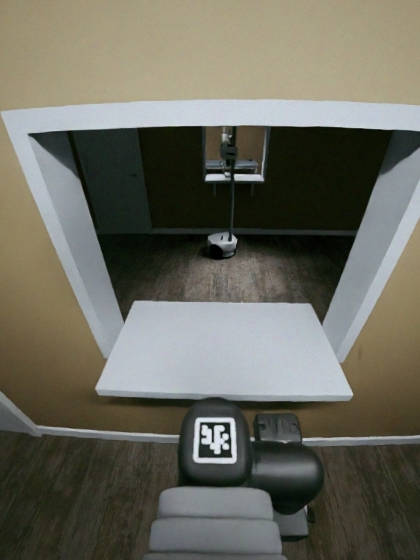

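execute_actions:
  actions:
    - {"r2":{"base":{"translate_m":-0.5},"joints":{"arm_m":0.2,"lift_m":1.04},"pace":"fast"},"r3":{"base":{"strafe_m":0.1}}}
  cameras: []

execute_actions:
  actions:
    - {"r2":{"base":{"rotate_rad":3.11},"pace":"fast"}}
  cameras: ["r2_head_camera","r3_head_camera"]

Scene clock: 43.07 s.
r1.base_odometry: x=-1.791 y=-0.574 heading=+2.424 (m, m, rad; r1's odometry frame)
r1.turned_by_wheels: +0.000 (rad since the last result)
r1.turned_by_imu: +0.001 (rad since the last result)
r1.base_tilt: forward=-0.7 right=+0.7 (deg)
r1.lidar_m: 0.52 0.55 1.04 2.30 2.41 1.15 1.10 1.17 2.51 2.44 0.99 0.54
r1.base_status: not commanded
r1.joint_positions: lift_m=+1.070 arm_m=+0.011 wrist_yaw_rad=+0.000 wrist_pitch_rad=+1.570 wrist_roll_rad=+0.050 gripper_m=+0.130
r1.joint_status: not commanded
r1.motor_effort: lift_m=+23(22) arm_m=-7(7) wrist_yaw_rad=+1(0) wrist_pitch_rad=+0(1) wrist_roll_rad=+1(0) gripper_m=-1(1) wheel_0=+0(0) wheel_1=-1(0) wheel_2=+0(0) (%)
r1.hand_pose: x=+0.1823 y=-0.0874 z=+0.9594 quat_wxyz=(+0.707, +0.018, +0.707, -0.018) (m; r1's base frame)
r1.wrist_depth_mm: 976 991 976 976 960 946 946 / 1205 1205 1205 1182 1160 1160 1138 / 1205 1205 1205 1160 1182 1138 1138 / 1205 1182 1182 1160 1182 1138 1138 / 1182 1182 1182 976 1138 1138 1138 / 1182 1138 960 946 1138 1138 1118 / 1182 1138 1138 156 1160 1118 1138
r2.base_odometry: x=+0.187 y=-0.566 heading=-1.579 (m, m, rad; r2's odometry frame)
r2.turned_by_wheels: +0.000 (rad since the last result)
r2.turned_by_imu: -0.002 (rad since the last result)
r2.base_tilt: forward=+0.6 right=+1.0 (deg)
r2.lidar_m: 0.27 1.16 1.54 2.31 2.41 1.64 1.61 1.79 2.52 2.41 1.57 0.26
r2.base_status: done
r2.joint_positions: lift_m=+1.040 arm_m=+0.201 wrist_yaw_rad=+0.000 wrist_pitch_rad=+1.570 wrist_roll_rad=+0.004 gripper_m=+0.020
r2.joint_status: all done
r2.motor_effort: lift_m=+24(25) arm_m=-6(10) wrist_yaw_rad=-1(2) wrist_pitch_rad=-3(2) wrist_roll_rad=+0(0) gripper_m=-26(26) wheel_0=-2(9) wheel_1=-5(9) wheel_2=+2(13) (%)
r2.hand_pose: x=+0.3721 y=-0.0874 z=+0.9294 quat_wxyz=(+0.707, +0.001, +0.707, -0.001) (m; r2's base frame)
r2.wrist_depth_mm: 1160 1182 1160 1160 1160 1160 1160 / 1160 1160 1160 1160 1160 1160 1160 / 1160 1160 1160 204 1160 1160 1160 / 1160 1160 1160 204 1160 1160 1182 / 1160 1160 1160 204 1160 1138 1160 / 1160 1138 203 203 203 1182 1160 / 1160 164 203 203 202 163 1160
r3.base_odometry: x=+1.499 y=-0.609 heading=+0.490 (m, m, rad; r3's odometry frame)
r3.turned_by_wheels: +0.000 (rad since the last result)
r3.turned_by_imu: +0.001 (rad since the last result)
r3.base_tilt: forward=+0.2 right=-0.3 (deg)
r3.lidar_m: 0.42 0.48 0.88 2.13 2.23 1.28 1.19 1.32 2.70 2.21 0.63 0.45
r3.base_status: done
r3.joint_positions: lift_m=+1.070 arm_m=+0.000 wrist_yaw_rad=+0.000 wrist_pitch_rad=+1.570 wrist_roll_rad=-0.005 gripper_m=+0.130
r3.joint_status: not commanded
r3.motor_effort: lift_m=+14(14) arm_m=+0(0) wrist_yaw_rad=+1(0) wrist_pitch_rad=+2(1) wrist_roll_rad=-4(0) gripper_m=+0(0) wheel_0=+0(8) wheel_1=-1(8) wheel_2=+0(3) (%)
r3.hand_pose: x=+0.1709 y=-0.0874 z=+0.9601 quat_wxyz=(+0.707, -0.002, +0.707, +0.002) (m; r3's base frame)
r3.wrist_depth_mm: 960 1008 960 960 946 960 917 / 1182 1182 1182 1205 1205 1205 1205 / 1160 1205 1182 1205 1205 1182 1205 / 1182 1205 1205 1205 1182 1205 1229 / 1205 1205 991 1008 1205 1205 1229 / 1229 1205 991 991 1205 1229 1229 / 1229 1205 1229 - 1255 1229 1229
pictures: none
No camera images: the call's "cameras" was empty. Leave "cameras" out to get every camera's image.

Scene clock: 46.43 s.
r1.base_odometry: x=-1.791 y=-0.574 heading=+2.424 (m, m, rad; r1's odometry frame)
r1.turned_by_wheels: +0.000 (rad since the last result)
r1.turned_by_imu: +0.001 (rad since the last result)
r1.base_tilt: forward=-0.7 right=+0.9 (deg)
r1.lidar_m: 0.52 0.56 1.07 2.29 2.42 1.14 1.10 1.15 2.54 2.43 1.00 0.53
r1.base_status: not commanded
r1.joint_positions: lift_m=+1.070 arm_m=+0.011 wrist_yaw_rad=+0.000 wrist_pitch_rad=+1.570 wrist_roll_rad=+0.050 gripper_m=+0.130
r1.joint_status: not commanded
r1.motor_effort: lift_m=+22(23) arm_m=-7(7) wrist_yaw_rad=-1(1) wrist_pitch_rad=+1(0) wrist_roll_rad=+1(0) gripper_m=+1(1) wheel_0=-1(0) wheel_1=-1(1) wheel_2=+0(0) (%)
r1.hand_pose: x=+0.1823 y=-0.0874 z=+0.9594 quat_wxyz=(+0.707, +0.018, +0.707, -0.018) (m; r1's base frame)
r1.wrist_depth_mm: 1008 991 991 960 960 946 960 / 1229 1205 1205 1182 1205 1182 1160 / 1229 1229 1182 1182 1160 1160 1138 / 1205 1182 1182 1160 1160 1160 1138 / 1182 1160 1182 946 1138 1138 1118 / 1182 1182 946 931 1160 1118 1138 / 1160 1182 1160 156 1118 1118 1118
r2.base_odometry: x=+0.187 y=-0.566 heading=+1.530 (m, m, rad; r2's odometry frame)
r2.turned_by_wheels: +3.109 (rad since the last result)
r2.turned_by_imu: +3.154 (rad since the last result)
r2.base_tilt: forward=+0.6 right=+1.0 (deg)
r2.lidar_m: 0.27 1.81 2.42 2.42 1.60 1.00 0.94 1.18 1.57 2.33 2.41 0.27
r2.base_status: done
r2.joint_positions: lift_m=+1.040 arm_m=+0.201 wrist_yaw_rad=+0.000 wrist_pitch_rad=+1.570 wrist_roll_rad=+0.004 gripper_m=+0.020
r2.joint_status: not commanded
r2.motor_effort: lift_m=+24(24) arm_m=-6(6) wrist_yaw_rad=-1(1) wrist_pitch_rad=-1(1) wrist_roll_rad=+0(1) gripper_m=-25(26) wheel_0=-4(9) wheel_1=-3(7) wheel_2=-3(8) (%)
r2.hand_pose: x=+0.3723 y=-0.0874 z=+0.9295 quat_wxyz=(+0.707, +0.001, +0.707, -0.001) (m; r2's base frame)
r2.wrist_depth_mm: 1160 1160 1182 1182 1160 1138 1182 / 1160 1160 1160 1160 1160 1138 1160 / 1160 1160 1160 204 1160 1160 1160 / 1160 1160 1160 204 1182 1160 1160 / 1160 1138 1160 203 1160 1160 1160 / 1138 1160 203 203 203 1160 1138 / 1160 164 203 203 202 163 1160
r3.base_odometry: x=+1.499 y=-0.609 heading=+0.490 (m, m, rad; r3's odometry frame)
r3.turned_by_wheels: +0.000 (rad since the last result)
r3.turned_by_imu: +0.001 (rad since the last result)
r3.base_tilt: forward=+0.2 right=-0.4 (deg)
r3.lidar_m: 0.43 0.45 0.86 2.09 2.24 1.26 1.20 1.30 2.71 2.25 0.65 0.44
r3.base_status: not commanded
r3.joint_positions: lift_m=+1.070 arm_m=+0.000 wrist_yaw_rad=+0.000 wrist_pitch_rad=+1.570 wrist_roll_rad=-0.005 gripper_m=+0.130
r3.joint_status: not commanded
r3.motor_effort: lift_m=+14(14) arm_m=+0(0) wrist_yaw_rad=+0(0) wrist_pitch_rad=+4(0) wrist_roll_rad=-2(1) gripper_m=+1(0) wheel_0=+0(0) wheel_1=-1(1) wheel_2=+0(0) (%)
r3.hand_pose: x=+0.1709 y=-0.0874 z=+0.9601 quat_wxyz=(+0.707, -0.002, +0.707, +0.002) (m; r3's base frame)
r3.wrist_depth_mm: 976 976 960 960 960 946 946 / 1160 1160 1205 1182 1205 1229 1205 / 1182 1182 1182 1205 1229 1229 1205 / 1160 1205 1182 1205 1205 1205 1205 / 1182 1205 991 991 1229 1255 1229 / 1182 1182 976 991 1229 1205 1229 / 1205 1205 1229 - 1229 1229 1229
pictures: r2_head_camera, r3_head_camera
Images, in order (width x height): r2_head_camera 420x560, r3_head_camera 420x560.

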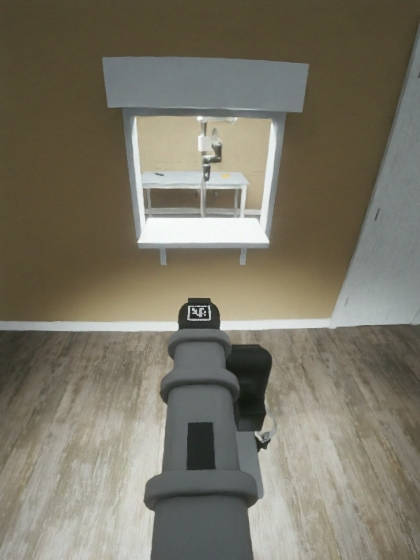

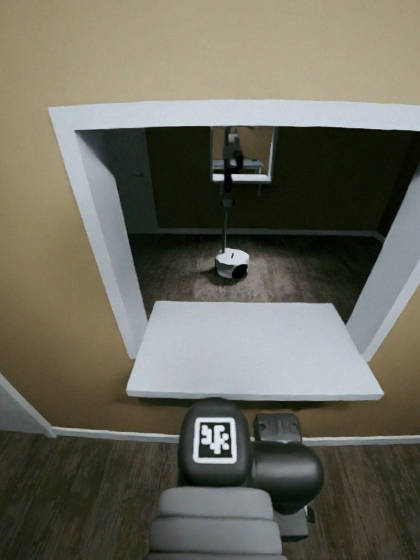

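The sill is about 1.56 m ahead.

execute_actions:
  actions:
    - {"r2":{"base":{"translate_m":1.09},"joints":{"arm_m":0.52,"lift_m":1.06},"pace":"fast"}}
  cameras: ["r2_wrist_camera","r3_head_camera"]

Scene clock: 51.43 s.
r1.base_odometry: x=-1.791 y=-0.574 heading=+2.424 (m, m, rad; r1's odometry frame)
r1.turned_by_wheels: +0.000 (rad since the last result)
r1.turned_by_imu: +0.001 (rad since the last result)
r1.base_tilt: forward=-0.6 right=+0.8 (deg)
r1.lidar_m: 0.52 0.54 1.05 2.30 2.42 1.15 1.11 1.17 2.53 2.45 1.01 0.53
r1.base_status: not commanded
r1.joint_positions: lift_m=+1.070 arm_m=+0.011 wrist_yaw_rad=+0.000 wrist_pitch_rad=+1.570 wrist_roll_rad=+0.050 gripper_m=+0.130
r1.joint_status: not commanded
r1.motor_effort: lift_m=+23(23) arm_m=-7(7) wrist_yaw_rad=+0(1) wrist_pitch_rad=+1(1) wrist_roll_rad=+1(1) gripper_m=-1(1) wheel_0=+0(0) wheel_1=-1(1) wheel_2=+0(0) (%)
r1.hand_pose: x=+0.1823 y=-0.0874 z=+0.9594 quat_wxyz=(+0.707, +0.018, +0.707, -0.018) (m; r1's base frame)
r1.wrist_depth_mm: 991 976 976 960 976 976 960 / 1205 1229 1182 1160 1160 1182 1182 / 1205 1205 1182 1182 1182 1182 1160 / 1182 1182 1182 1182 1138 1138 1138 / 1182 1182 1182 960 1138 1138 1118 / 1182 1160 946 946 1138 1118 1138 / 1160 1160 1138 156 1160 1118 1118
r2.base_odometry: x=+0.231 y=+0.523 heading=+1.530 (m, m, rad; r2's odometry frame)
r2.turned_by_wheels: +0.000 (rad since the last result)
r2.turned_by_imu: +0.009 (rad since the last result)
r2.base_tilt: forward=+0.6 right=+1.0 (deg)
r2.lidar_m: 0.42 0.44 0.92 2.40 2.52 2.31 2.20 2.30 2.43 2.32 0.66 0.47
r2.base_status: done
r2.joint_positions: lift_m=+1.060 arm_m=+0.519 wrist_yaw_rad=+0.000 wrist_pitch_rad=+1.570 wrist_roll_rad=+0.004 gripper_m=+0.020
r2.joint_status: all done
r2.motor_effort: lift_m=+23(26) arm_m=+6(7) wrist_yaw_rad=-1(0) wrist_pitch_rad=-1(6) wrist_roll_rad=+0(0) gripper_m=-26(25) wheel_0=+1(7) wheel_1=+3(9) wheel_2=+1(12) (%)
r2.hand_pose: x=+0.6901 y=-0.0874 z=+0.9495 quat_wxyz=(+0.707, +0.001, +0.707, -0.001) (m; r2's base frame)
r2.wrist_depth_mm: 309 307 307 307 307 307 307 / 307 307 306 307 307 307 307 / 307 307 306 204 306 307 306 / 307 306 306 204 306 306 306 / 306 306 306 204 306 306 306 / 304 304 203 203 203 304 306 / 304 164 203 203 203 163 306
r3.base_odometry: x=+1.499 y=-0.609 heading=+0.490 (m, m, rad; r3's odometry frame)
r3.turned_by_wheels: +0.000 (rad since the last result)
r3.turned_by_imu: +0.001 (rad since the last result)
r3.base_tilt: forward=+0.2 right=-0.4 (deg)
r3.lidar_m: 0.42 0.46 0.86 2.13 2.23 1.25 1.21 1.31 2.70 2.27 0.60 0.45
r3.base_status: not commanded
r3.joint_positions: lift_m=+1.070 arm_m=+0.000 wrist_yaw_rad=+0.000 wrist_pitch_rad=+1.570 wrist_roll_rad=-0.005 gripper_m=+0.130
r3.joint_status: not commanded
r3.motor_effort: lift_m=+14(14) arm_m=+0(0) wrist_yaw_rad=+0(0) wrist_pitch_rad=+3(1) wrist_roll_rad=-2(1) gripper_m=-1(0) wheel_0=+0(0) wheel_1=-1(1) wheel_2=+0(0) (%)
r3.hand_pose: x=+0.1709 y=-0.0874 z=+0.9601 quat_wxyz=(+0.707, -0.002, +0.707, +0.002) (m; r3's base frame)
r3.wrist_depth_mm: 960 991 960 976 946 976 931 / 1205 1205 1182 1182 1205 1205 1229 / 1205 1182 1182 1205 1182 1205 1255 / 1205 1182 1205 1205 1205 1205 1205 / 1205 1205 991 991 1205 1205 1255 / 1205 1205 991 1008 1229 1229 1255 / 1205 1205 1205 - 1255 1255 1255
pictures: r2_wrist_camera, r3_head_camera
Images, in order (width x height): r2_wrist_camera 616x392, r3_head_camera 420x560.

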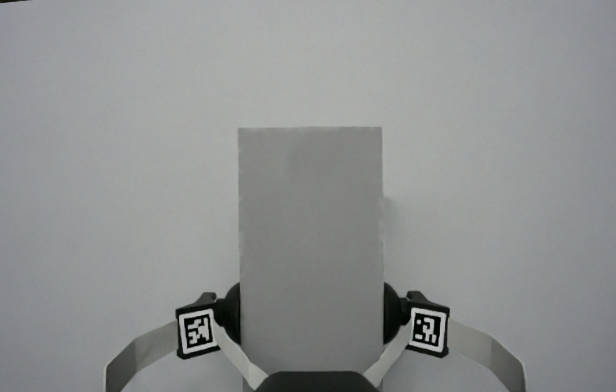

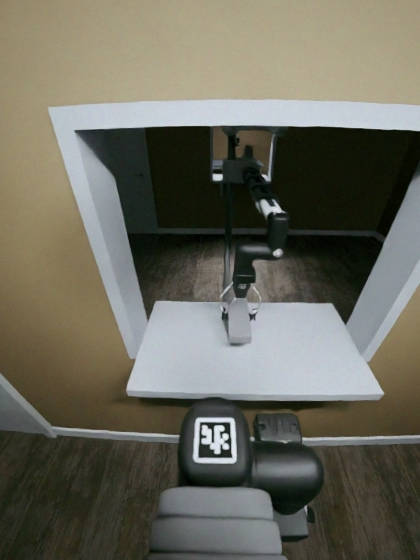

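execute_actions:
  actions:
    - {"r2":{"joints":{"lift_m":1.004,"arm_m":0.54}}}
  cameras: []

execute_actions:
  actions:
    - {"r2":{"joints":{"gripper_m":0.095}}}
  cameras: []

execute_actions:
  actions:
    - {"r2":{"joints":{"lift_m":1.07,"arm_m":0.2,"gripper_m":0.13},"base":{"translate_m":-0.1},"pace":"max"},"r3":{"joints":{"arm_m":0.13}}}
  cameras: []

execute_actions:
  actions:
    - {"r2":{"joints":{"arm_m":0.01}},"r3":{"joints":{"arm_m":0.5},"pace":"max"}}
  cameras: ["r3_wrist_camera","r2_head_camera"]

Scene clock: 53.27 s.
r1.base_odometry: x=-1.791 y=-0.574 heading=+2.424 (m, m, rad; r1's odometry frame)
r1.turned_by_wheels: +0.000 (rad since the last result)
r1.turned_by_imu: +0.000 (rad since the last result)
r1.base_tilt: forward=-0.6 right=+0.6 (deg)
r1.lidar_m: 0.52 0.57 1.04 2.31 2.43 1.14 1.10 1.17 2.53 2.43 1.02 0.55
r1.base_status: not commanded
r1.joint_positions: lift_m=+1.070 arm_m=+0.011 wrist_yaw_rad=+0.000 wrist_pitch_rad=+1.570 wrist_roll_rad=+0.050 gripper_m=+0.130
r1.joint_status: not commanded
r1.motor_effort: lift_m=+23(23) arm_m=-7(7) wrist_yaw_rad=-1(0) wrist_pitch_rad=+0(1) wrist_roll_rad=+1(0) gripper_m=+0(3) wheel_0=+0(0) wheel_1=-1(1) wheel_2=+0(0) (%)
r1.hand_pose: x=+0.1823 y=-0.0874 z=+0.9594 quat_wxyz=(+0.707, +0.018, +0.707, -0.018) (m; r1's base frame)
r1.wrist_depth_mm: 991 976 976 960 976 976 960 / 1205 1205 1182 1182 1182 1160 1182 / 1205 1182 1205 1182 1160 1182 1160 / 1182 1160 1160 1160 1138 1160 1138 / 1182 1182 1160 946 1160 1138 1138 / 1160 1160 931 946 1138 1118 1118 / 1160 1138 1138 156 1118 1118 1098
r2.base_odometry: x=+0.231 y=+0.523 heading=+1.530 (m, m, rad; r2's odometry frame)
r2.turned_by_wheels: +0.000 (rad since the last result)
r2.turned_by_imu: +0.001 (rad since the last result)
r2.base_tilt: forward=+0.7 right=+1.0 (deg)
r2.lidar_m: 0.43 0.45 0.92 2.41 2.54 2.28 2.19 2.31 2.43 2.32 0.65 0.45
r2.base_status: not commanded
r2.joint_positions: lift_m=+1.004 arm_m=+0.539 wrist_yaw_rad=+0.000 wrist_pitch_rad=+1.570 wrist_roll_rad=+0.004 gripper_m=+0.020
r2.joint_status: all done
r2.motor_effort: lift_m=+19(23) arm_m=+6(7) wrist_yaw_rad=-2(2) wrist_pitch_rad=-3(3) wrist_roll_rad=+1(0) gripper_m=-25(26) wheel_0=+1(1) wheel_1=+4(3) wheel_2=+1(2) (%)
r2.hand_pose: x=+0.7100 y=-0.0874 z=+0.8938 quat_wxyz=(+0.707, +0.001, +0.707, -0.001) (m; r2's base frame)
r2.wrist_depth_mm: 251 252 252 252 251 252 252 / 251 251 251 251 251 251 251 / 251 250 250 204 251 251 251 / 249 250 249 204 251 251 250 / 249 250 249 203 250 250 251 / 249 249 203 203 203 250 249 / 249 164 202 203 202 163 250
r3.base_odometry: x=+1.499 y=-0.609 heading=+0.490 (m, m, rad; r3's odometry frame)
r3.turned_by_wheels: +0.000 (rad since the last result)
r3.turned_by_imu: +0.000 (rad since the last result)
r3.base_tilt: forward=+0.1 right=-0.4 (deg)
r3.lidar_m: 0.44 0.44 0.89 2.13 2.23 1.25 1.20 1.29 2.71 2.24 0.65 0.45
r3.base_status: not commanded
r3.joint_positions: lift_m=+1.070 arm_m=+0.000 wrist_yaw_rad=+0.000 wrist_pitch_rad=+1.570 wrist_roll_rad=-0.005 gripper_m=+0.130
r3.joint_status: not commanded
r3.motor_effort: lift_m=+14(14) arm_m=+0(0) wrist_yaw_rad=+0(0) wrist_pitch_rad=+4(1) wrist_roll_rad=+0(0) gripper_m=+0(1) wheel_0=+0(0) wheel_1=+0(1) wheel_2=+0(0) (%)
r3.hand_pose: x=+0.1709 y=-0.0874 z=+0.9601 quat_wxyz=(+0.707, -0.002, +0.707, +0.002) (m; r3's base frame)
r3.wrist_depth_mm: 991 991 960 960 946 960 931 / 1182 1182 1182 1182 1182 1229 1205 / 1182 1182 1182 1182 1205 1229 1229 / 1160 1205 1205 1205 1205 1229 1229 / 1205 1182 976 991 1205 1229 1229 / 1182 1205 976 991 1229 1229 1255 / 1205 1205 1229 - 1255 1229 1229
pictures: none
No camera images: the call's "cameras" was empty. Leave "cameras" out to get every camera's image.

Scene clock: 54.83 s.
r1.base_odometry: x=-1.791 y=-0.574 heading=+2.424 (m, m, rad; r1's odometry frame)
r1.turned_by_wheels: +0.000 (rad since the last result)
r1.turned_by_imu: +0.000 (rad since the last result)
r1.base_tilt: forward=-0.7 right=+0.8 (deg)
r1.lidar_m: 0.51 0.56 1.09 2.29 2.45 1.15 1.11 1.17 2.51 2.44 1.02 0.55
r1.base_status: not commanded
r1.joint_positions: lift_m=+1.070 arm_m=+0.011 wrist_yaw_rad=+0.000 wrist_pitch_rad=+1.570 wrist_roll_rad=+0.050 gripper_m=+0.130
r1.joint_status: not commanded
r1.motor_effort: lift_m=+23(23) arm_m=-7(7) wrist_yaw_rad=+2(0) wrist_pitch_rad=+1(1) wrist_roll_rad=+1(0) gripper_m=+1(1) wheel_0=+0(0) wheel_1=-1(0) wheel_2=+0(0) (%)
r1.hand_pose: x=+0.1823 y=-0.0874 z=+0.9594 quat_wxyz=(+0.707, +0.018, +0.707, -0.018) (m; r1's base frame)
r1.wrist_depth_mm: 991 976 976 976 976 960 960 / 1229 1205 1182 1182 1160 1160 1138 / 1205 1205 1182 1160 1160 1182 1160 / 1229 1182 1182 1182 1160 1160 1138 / 1182 1182 1138 946 1160 1138 1138 / 1182 1160 946 931 1118 1138 1118 / 1182 1182 1138 156 1138 1118 1118
r2.base_odometry: x=+0.231 y=+0.523 heading=+1.530 (m, m, rad; r2's odometry frame)
r2.turned_by_wheels: +0.000 (rad since the last result)
r2.turned_by_imu: +0.001 (rad since the last result)
r2.base_tilt: forward=+0.6 right=+1.0 (deg)
r2.lidar_m: 0.42 0.44 0.91 2.42 2.50 2.29 2.19 2.30 2.43 2.31 0.64 0.46
r2.base_status: not commanded
r2.joint_positions: lift_m=+1.004 arm_m=+0.539 wrist_yaw_rad=+0.000 wrist_pitch_rad=+1.570 wrist_roll_rad=+0.004 gripper_m=+0.095
r2.joint_status: all done
r2.motor_effort: lift_m=+20(20) arm_m=+6(6) wrist_yaw_rad=-1(2) wrist_pitch_rad=-4(5) wrist_roll_rad=+0(0) gripper_m=-2(28) wheel_0=+1(1) wheel_1=+4(3) wheel_2=+1(2) (%)
r2.hand_pose: x=+0.7099 y=-0.0874 z=+0.8938 quat_wxyz=(+0.707, +0.001, +0.707, -0.001) (m; r2's base frame)
r2.wrist_depth_mm: 252 252 252 252 253 252 252 / 252 252 251 252 252 252 252 / 251 252 251 219 252 252 252 / 251 251 251 219 251 250 251 / 251 250 250 219 250 250 251 / 250 250 214 218 218 250 251 / 250 249 250 153 250 250 250
r3.base_odometry: x=+1.499 y=-0.609 heading=+0.490 (m, m, rad; r3's odometry frame)
r3.turned_by_wheels: +0.000 (rad since the last result)
r3.turned_by_imu: +0.000 (rad since the last result)
r3.base_tilt: forward=+0.2 right=-0.4 (deg)
r3.lidar_m: 0.41 0.46 0.85 2.10 2.22 1.27 1.20 1.31 2.68 2.22 0.61 0.46
r3.base_status: not commanded
r3.joint_positions: lift_m=+1.070 arm_m=+0.000 wrist_yaw_rad=+0.000 wrist_pitch_rad=+1.570 wrist_roll_rad=-0.005 gripper_m=+0.130
r3.joint_status: not commanded
r3.motor_effort: lift_m=+14(14) arm_m=+0(0) wrist_yaw_rad=+0(0) wrist_pitch_rad=+1(0) wrist_roll_rad=-1(0) gripper_m=-1(1) wheel_0=+0(0) wheel_1=-1(1) wheel_2=+0(0) (%)
r3.hand_pose: x=+0.1709 y=-0.0874 z=+0.9601 quat_wxyz=(+0.707, -0.002, +0.707, +0.002) (m; r3's base frame)
r3.wrist_depth_mm: 960 991 976 946 960 960 931 / 1160 1182 1205 1182 1182 1205 1205 / 1182 1182 1182 1205 1205 1205 1205 / 1182 1205 1182 1182 1182 1229 1229 / 1205 1182 976 1008 1205 1229 1205 / 1182 1205 991 976 1229 1205 1255 / 1182 1205 1182 - 1229 1229 1229
pictures: none
No camera images: the call's "cameras" was empty. Leave "cameras" out to get every camera's image.

Scene clock: 56.50 s.
r1.base_odometry: x=-1.791 y=-0.574 heading=+2.424 (m, m, rad; r1's odometry frame)
r1.turned_by_wheels: +0.000 (rad since the last result)
r1.turned_by_imu: +0.000 (rad since the last result)
r1.base_tilt: forward=-0.8 right=+1.0 (deg)
r1.lidar_m: 0.51 0.56 1.09 2.30 2.42 1.16 1.10 1.15 2.51 2.43 1.04 0.54
r1.base_status: not commanded
r1.joint_positions: lift_m=+1.070 arm_m=+0.011 wrist_yaw_rad=+0.000 wrist_pitch_rad=+1.570 wrist_roll_rad=+0.050 gripper_m=+0.130
r1.joint_status: not commanded
r1.motor_effort: lift_m=+22(23) arm_m=-7(7) wrist_yaw_rad=+1(0) wrist_pitch_rad=+0(1) wrist_roll_rad=+2(1) gripper_m=-4(2) wheel_0=+0(0) wheel_1=-1(0) wheel_2=+0(0) (%)
r1.hand_pose: x=+0.1823 y=-0.0874 z=+0.9594 quat_wxyz=(+0.707, +0.018, +0.707, -0.018) (m; r1's base frame)
r1.wrist_depth_mm: 991 976 960 976 976 946 946 / 1229 1205 1182 1205 1182 1160 1138 / 1205 1205 1182 1160 1182 1160 1160 / 1205 1160 1182 1160 1160 1138 1138 / 1205 1182 1182 946 1160 1160 1138 / 1182 1160 946 946 1138 1118 1118 / 1182 1160 1138 156 1118 1098 1118
r2.base_odometry: x=+0.227 y=+0.423 heading=+1.530 (m, m, rad; r2's odometry frame)
r2.turned_by_wheels: -0.001 (rad since the last result)
r2.turned_by_imu: +0.000 (rad since the last result)
r2.base_tilt: forward=+0.6 right=+1.0 (deg)
r2.lidar_m: 0.53 0.57 1.03 2.40 2.52 2.19 2.08 2.20 2.41 2.33 1.05 0.57
r2.base_status: done
r2.joint_positions: lift_m=+1.070 arm_m=+0.201 wrist_yaw_rad=+0.000 wrist_pitch_rad=+1.570 wrist_roll_rad=+0.004 gripper_m=+0.130
r2.joint_status: all done
r2.motor_effort: lift_m=+22(26) arm_m=-6(8) wrist_yaw_rad=-1(2) wrist_pitch_rad=-5(3) wrist_roll_rad=+0(0) gripper_m=+0(3) wheel_0=-3(8) wheel_1=-3(8) wheel_2=-1(13) (%)
r2.hand_pose: x=+0.3721 y=-0.0874 z=+0.9596 quat_wxyz=(+0.707, +0.001, +0.707, -0.001) (m; r2's base frame)
r2.wrist_depth_mm: 691 535 715 732 732 723 741 / 960 1008 1042 1078 1078 1060 1042 / 1205 1205 1182 1205 1182 1205 1182 / 1182 1205 1182 1205 1182 1205 1182 / 1182 1182 1182 1205 1182 1182 1205 / 1182 1182 976 960 1182 1205 1182 / 1182 1182 976 151 1182 1205 1182
r3.base_odometry: x=+1.499 y=-0.609 heading=+0.490 (m, m, rad; r3's odometry frame)
r3.turned_by_wheels: +0.000 (rad since the last result)
r3.turned_by_imu: +0.000 (rad since the last result)
r3.base_tilt: forward=+0.2 right=-0.3 (deg)
r3.lidar_m: 0.42 0.46 0.88 2.14 2.23 1.26 1.20 1.31 2.69 2.20 0.64 0.46
r3.base_status: not commanded
r3.joint_positions: lift_m=+1.070 arm_m=+0.129 wrist_yaw_rad=+0.000 wrist_pitch_rad=+1.570 wrist_roll_rad=-0.005 gripper_m=+0.130
r3.joint_status: all done
r3.motor_effort: lift_m=+14(14) arm_m=+7(10) wrist_yaw_rad=+0(0) wrist_pitch_rad=+2(3) wrist_roll_rad=-4(4) gripper_m=+0(1) wheel_0=+0(0) wheel_1=-1(1) wheel_2=+0(0) (%)
r3.hand_pose: x=+0.2999 y=-0.0874 z=+0.9601 quat_wxyz=(+0.707, -0.002, +0.707, +0.002) (m; r3's base frame)
r3.wrist_depth_mm: 312 315 317 319 322 322 320 / 991 1008 1042 1042 991 976 960 / 1205 1182 1182 1182 1229 1229 1205 / 1182 1205 1205 1229 1182 1205 1205 / 1182 1182 1205 1042 1205 1205 1205 / 1205 1182 1008 991 1205 1205 1281 / 1182 1205 1205 - 1229 1229 1229
pictures: none
No camera images: the call's "cameras" was empty. Leave "cameras" out to get every camera's image.

Scene clock: 58.23 s.
r1.base_odometry: x=-1.791 y=-0.574 heading=+2.424 (m, m, rad; r1's odometry frame)
r1.turned_by_wheels: +0.000 (rad since the last result)
r1.turned_by_imu: +0.000 (rad since the last result)
r1.base_tilt: forward=-0.7 right=+0.7 (deg)
r1.lidar_m: 0.51 0.56 1.08 2.30 2.42 1.16 1.11 1.17 2.47 2.44 1.01 0.53
r1.base_status: not commanded
r1.joint_positions: lift_m=+1.070 arm_m=+0.011 wrist_yaw_rad=+0.000 wrist_pitch_rad=+1.570 wrist_roll_rad=+0.050 gripper_m=+0.130
r1.joint_status: not commanded
r1.motor_effort: lift_m=+22(23) arm_m=-7(7) wrist_yaw_rad=+0(1) wrist_pitch_rad=+0(0) wrist_roll_rad=+1(0) gripper_m=-1(0) wheel_0=+0(0) wheel_1=-1(1) wheel_2=+0(0) (%)
r1.hand_pose: x=+0.1823 y=-0.0874 z=+0.9594 quat_wxyz=(+0.707, +0.018, +0.707, -0.018) (m; r1's base frame)
r1.wrist_depth_mm: 991 991 991 976 976 976 960 / 1229 1229 1205 1182 1182 1160 1160 / 1205 1205 1182 1182 1182 1138 1138 / 1182 1182 1182 1160 1160 1160 1138 / 1182 1182 1182 960 1160 1138 1118 / 1182 1160 960 946 1138 1118 1118 / 1160 1160 1138 156 1138 1098 1118
r2.base_odometry: x=+0.227 y=+0.423 heading=+1.530 (m, m, rad; r2's odometry frame)
r2.turned_by_wheels: +0.000 (rad since the last result)
r2.turned_by_imu: +0.001 (rad since the last result)
r2.base_tilt: forward=+0.6 right=+1.0 (deg)
r2.lidar_m: 0.52 0.56 1.05 2.42 2.51 2.19 2.10 2.21 2.42 2.30 1.08 0.57
r2.base_status: not commanded
r2.joint_positions: lift_m=+1.070 arm_m=+0.011 wrist_yaw_rad=+0.000 wrist_pitch_rad=+1.570 wrist_roll_rad=+0.004 gripper_m=+0.130
r2.joint_status: all done
r2.motor_effort: lift_m=+21(21) arm_m=-6(4) wrist_yaw_rad=+0(0) wrist_pitch_rad=-3(3) wrist_roll_rad=+0(1) gripper_m=+0(0) wheel_0=-3(3) wheel_1=-3(3) wheel_2=-1(1) (%)
r2.hand_pose: x=+0.1822 y=-0.0874 z=+0.9596 quat_wxyz=(+0.707, +0.001, +0.707, -0.001) (m; r2's base frame)
r2.wrist_depth_mm: 1098 1098 1118 1138 1138 1118 1138 / 1205 1182 1182 1205 1205 1182 1182 / 1182 1182 1182 1182 1182 1182 1205 / 1182 1182 1182 1182 1182 1182 1182 / 1182 1182 976 960 1182 1205 1182 / 1182 1182 976 976 1182 1182 1182 / 1182 1205 1182 151 1182 1182 1182
r3.base_odometry: x=+1.499 y=-0.609 heading=+0.490 (m, m, rad; r3's odometry frame)
r3.turned_by_wheels: +0.000 (rad since the last result)
r3.turned_by_imu: +0.000 (rad since the last result)
r3.base_tilt: forward=+0.2 right=-0.3 (deg)
r3.lidar_m: 0.41 0.47 0.84 2.12 2.24 1.28 1.20 1.29 2.70 2.24 0.65 0.45
r3.base_status: not commanded
r3.joint_positions: lift_m=+1.070 arm_m=+0.499 wrist_yaw_rad=+0.000 wrist_pitch_rad=+1.570 wrist_roll_rad=-0.005 gripper_m=+0.130
r3.joint_status: all done
r3.motor_effort: lift_m=+14(14) arm_m=+7(9) wrist_yaw_rad=+0(0) wrist_pitch_rad=+2(0) wrist_roll_rad=-1(1) gripper_m=+0(0) wheel_0=+0(0) wheel_1=-1(1) wheel_2=+0(0) (%)
r3.hand_pose: x=+0.6700 y=-0.0874 z=+0.9601 quat_wxyz=(+0.707, -0.002, +0.707, +0.002) (m; r3's base frame)
r3.wrist_depth_mm: 312 314 315 317 315 319 320 / 314 315 315 317 319 322 324 / 315 315 319 287 320 322 324 / 319 319 319 290 325 325 329 / 320 320 322 293 325 329 327 / 320 320 324 293 327 329 330 / 322 324 325 - 329 334 332
pictures: r2_head_camera, r3_wrist_camera
Images, in order (width x height): r2_head_camera 420x560, r3_wrist_camera 616x392.

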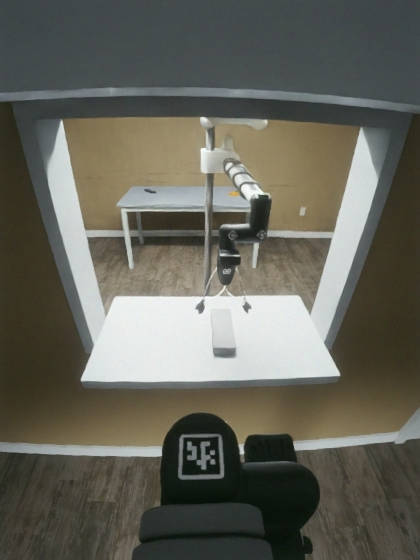

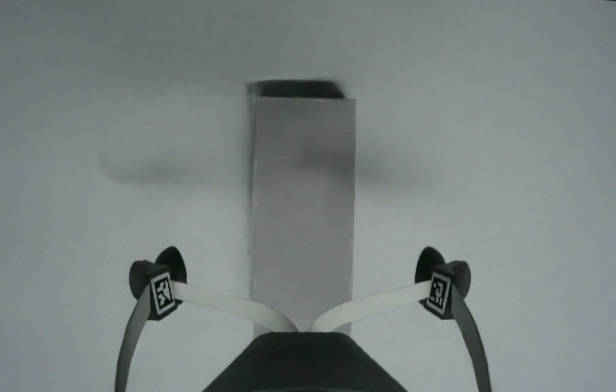

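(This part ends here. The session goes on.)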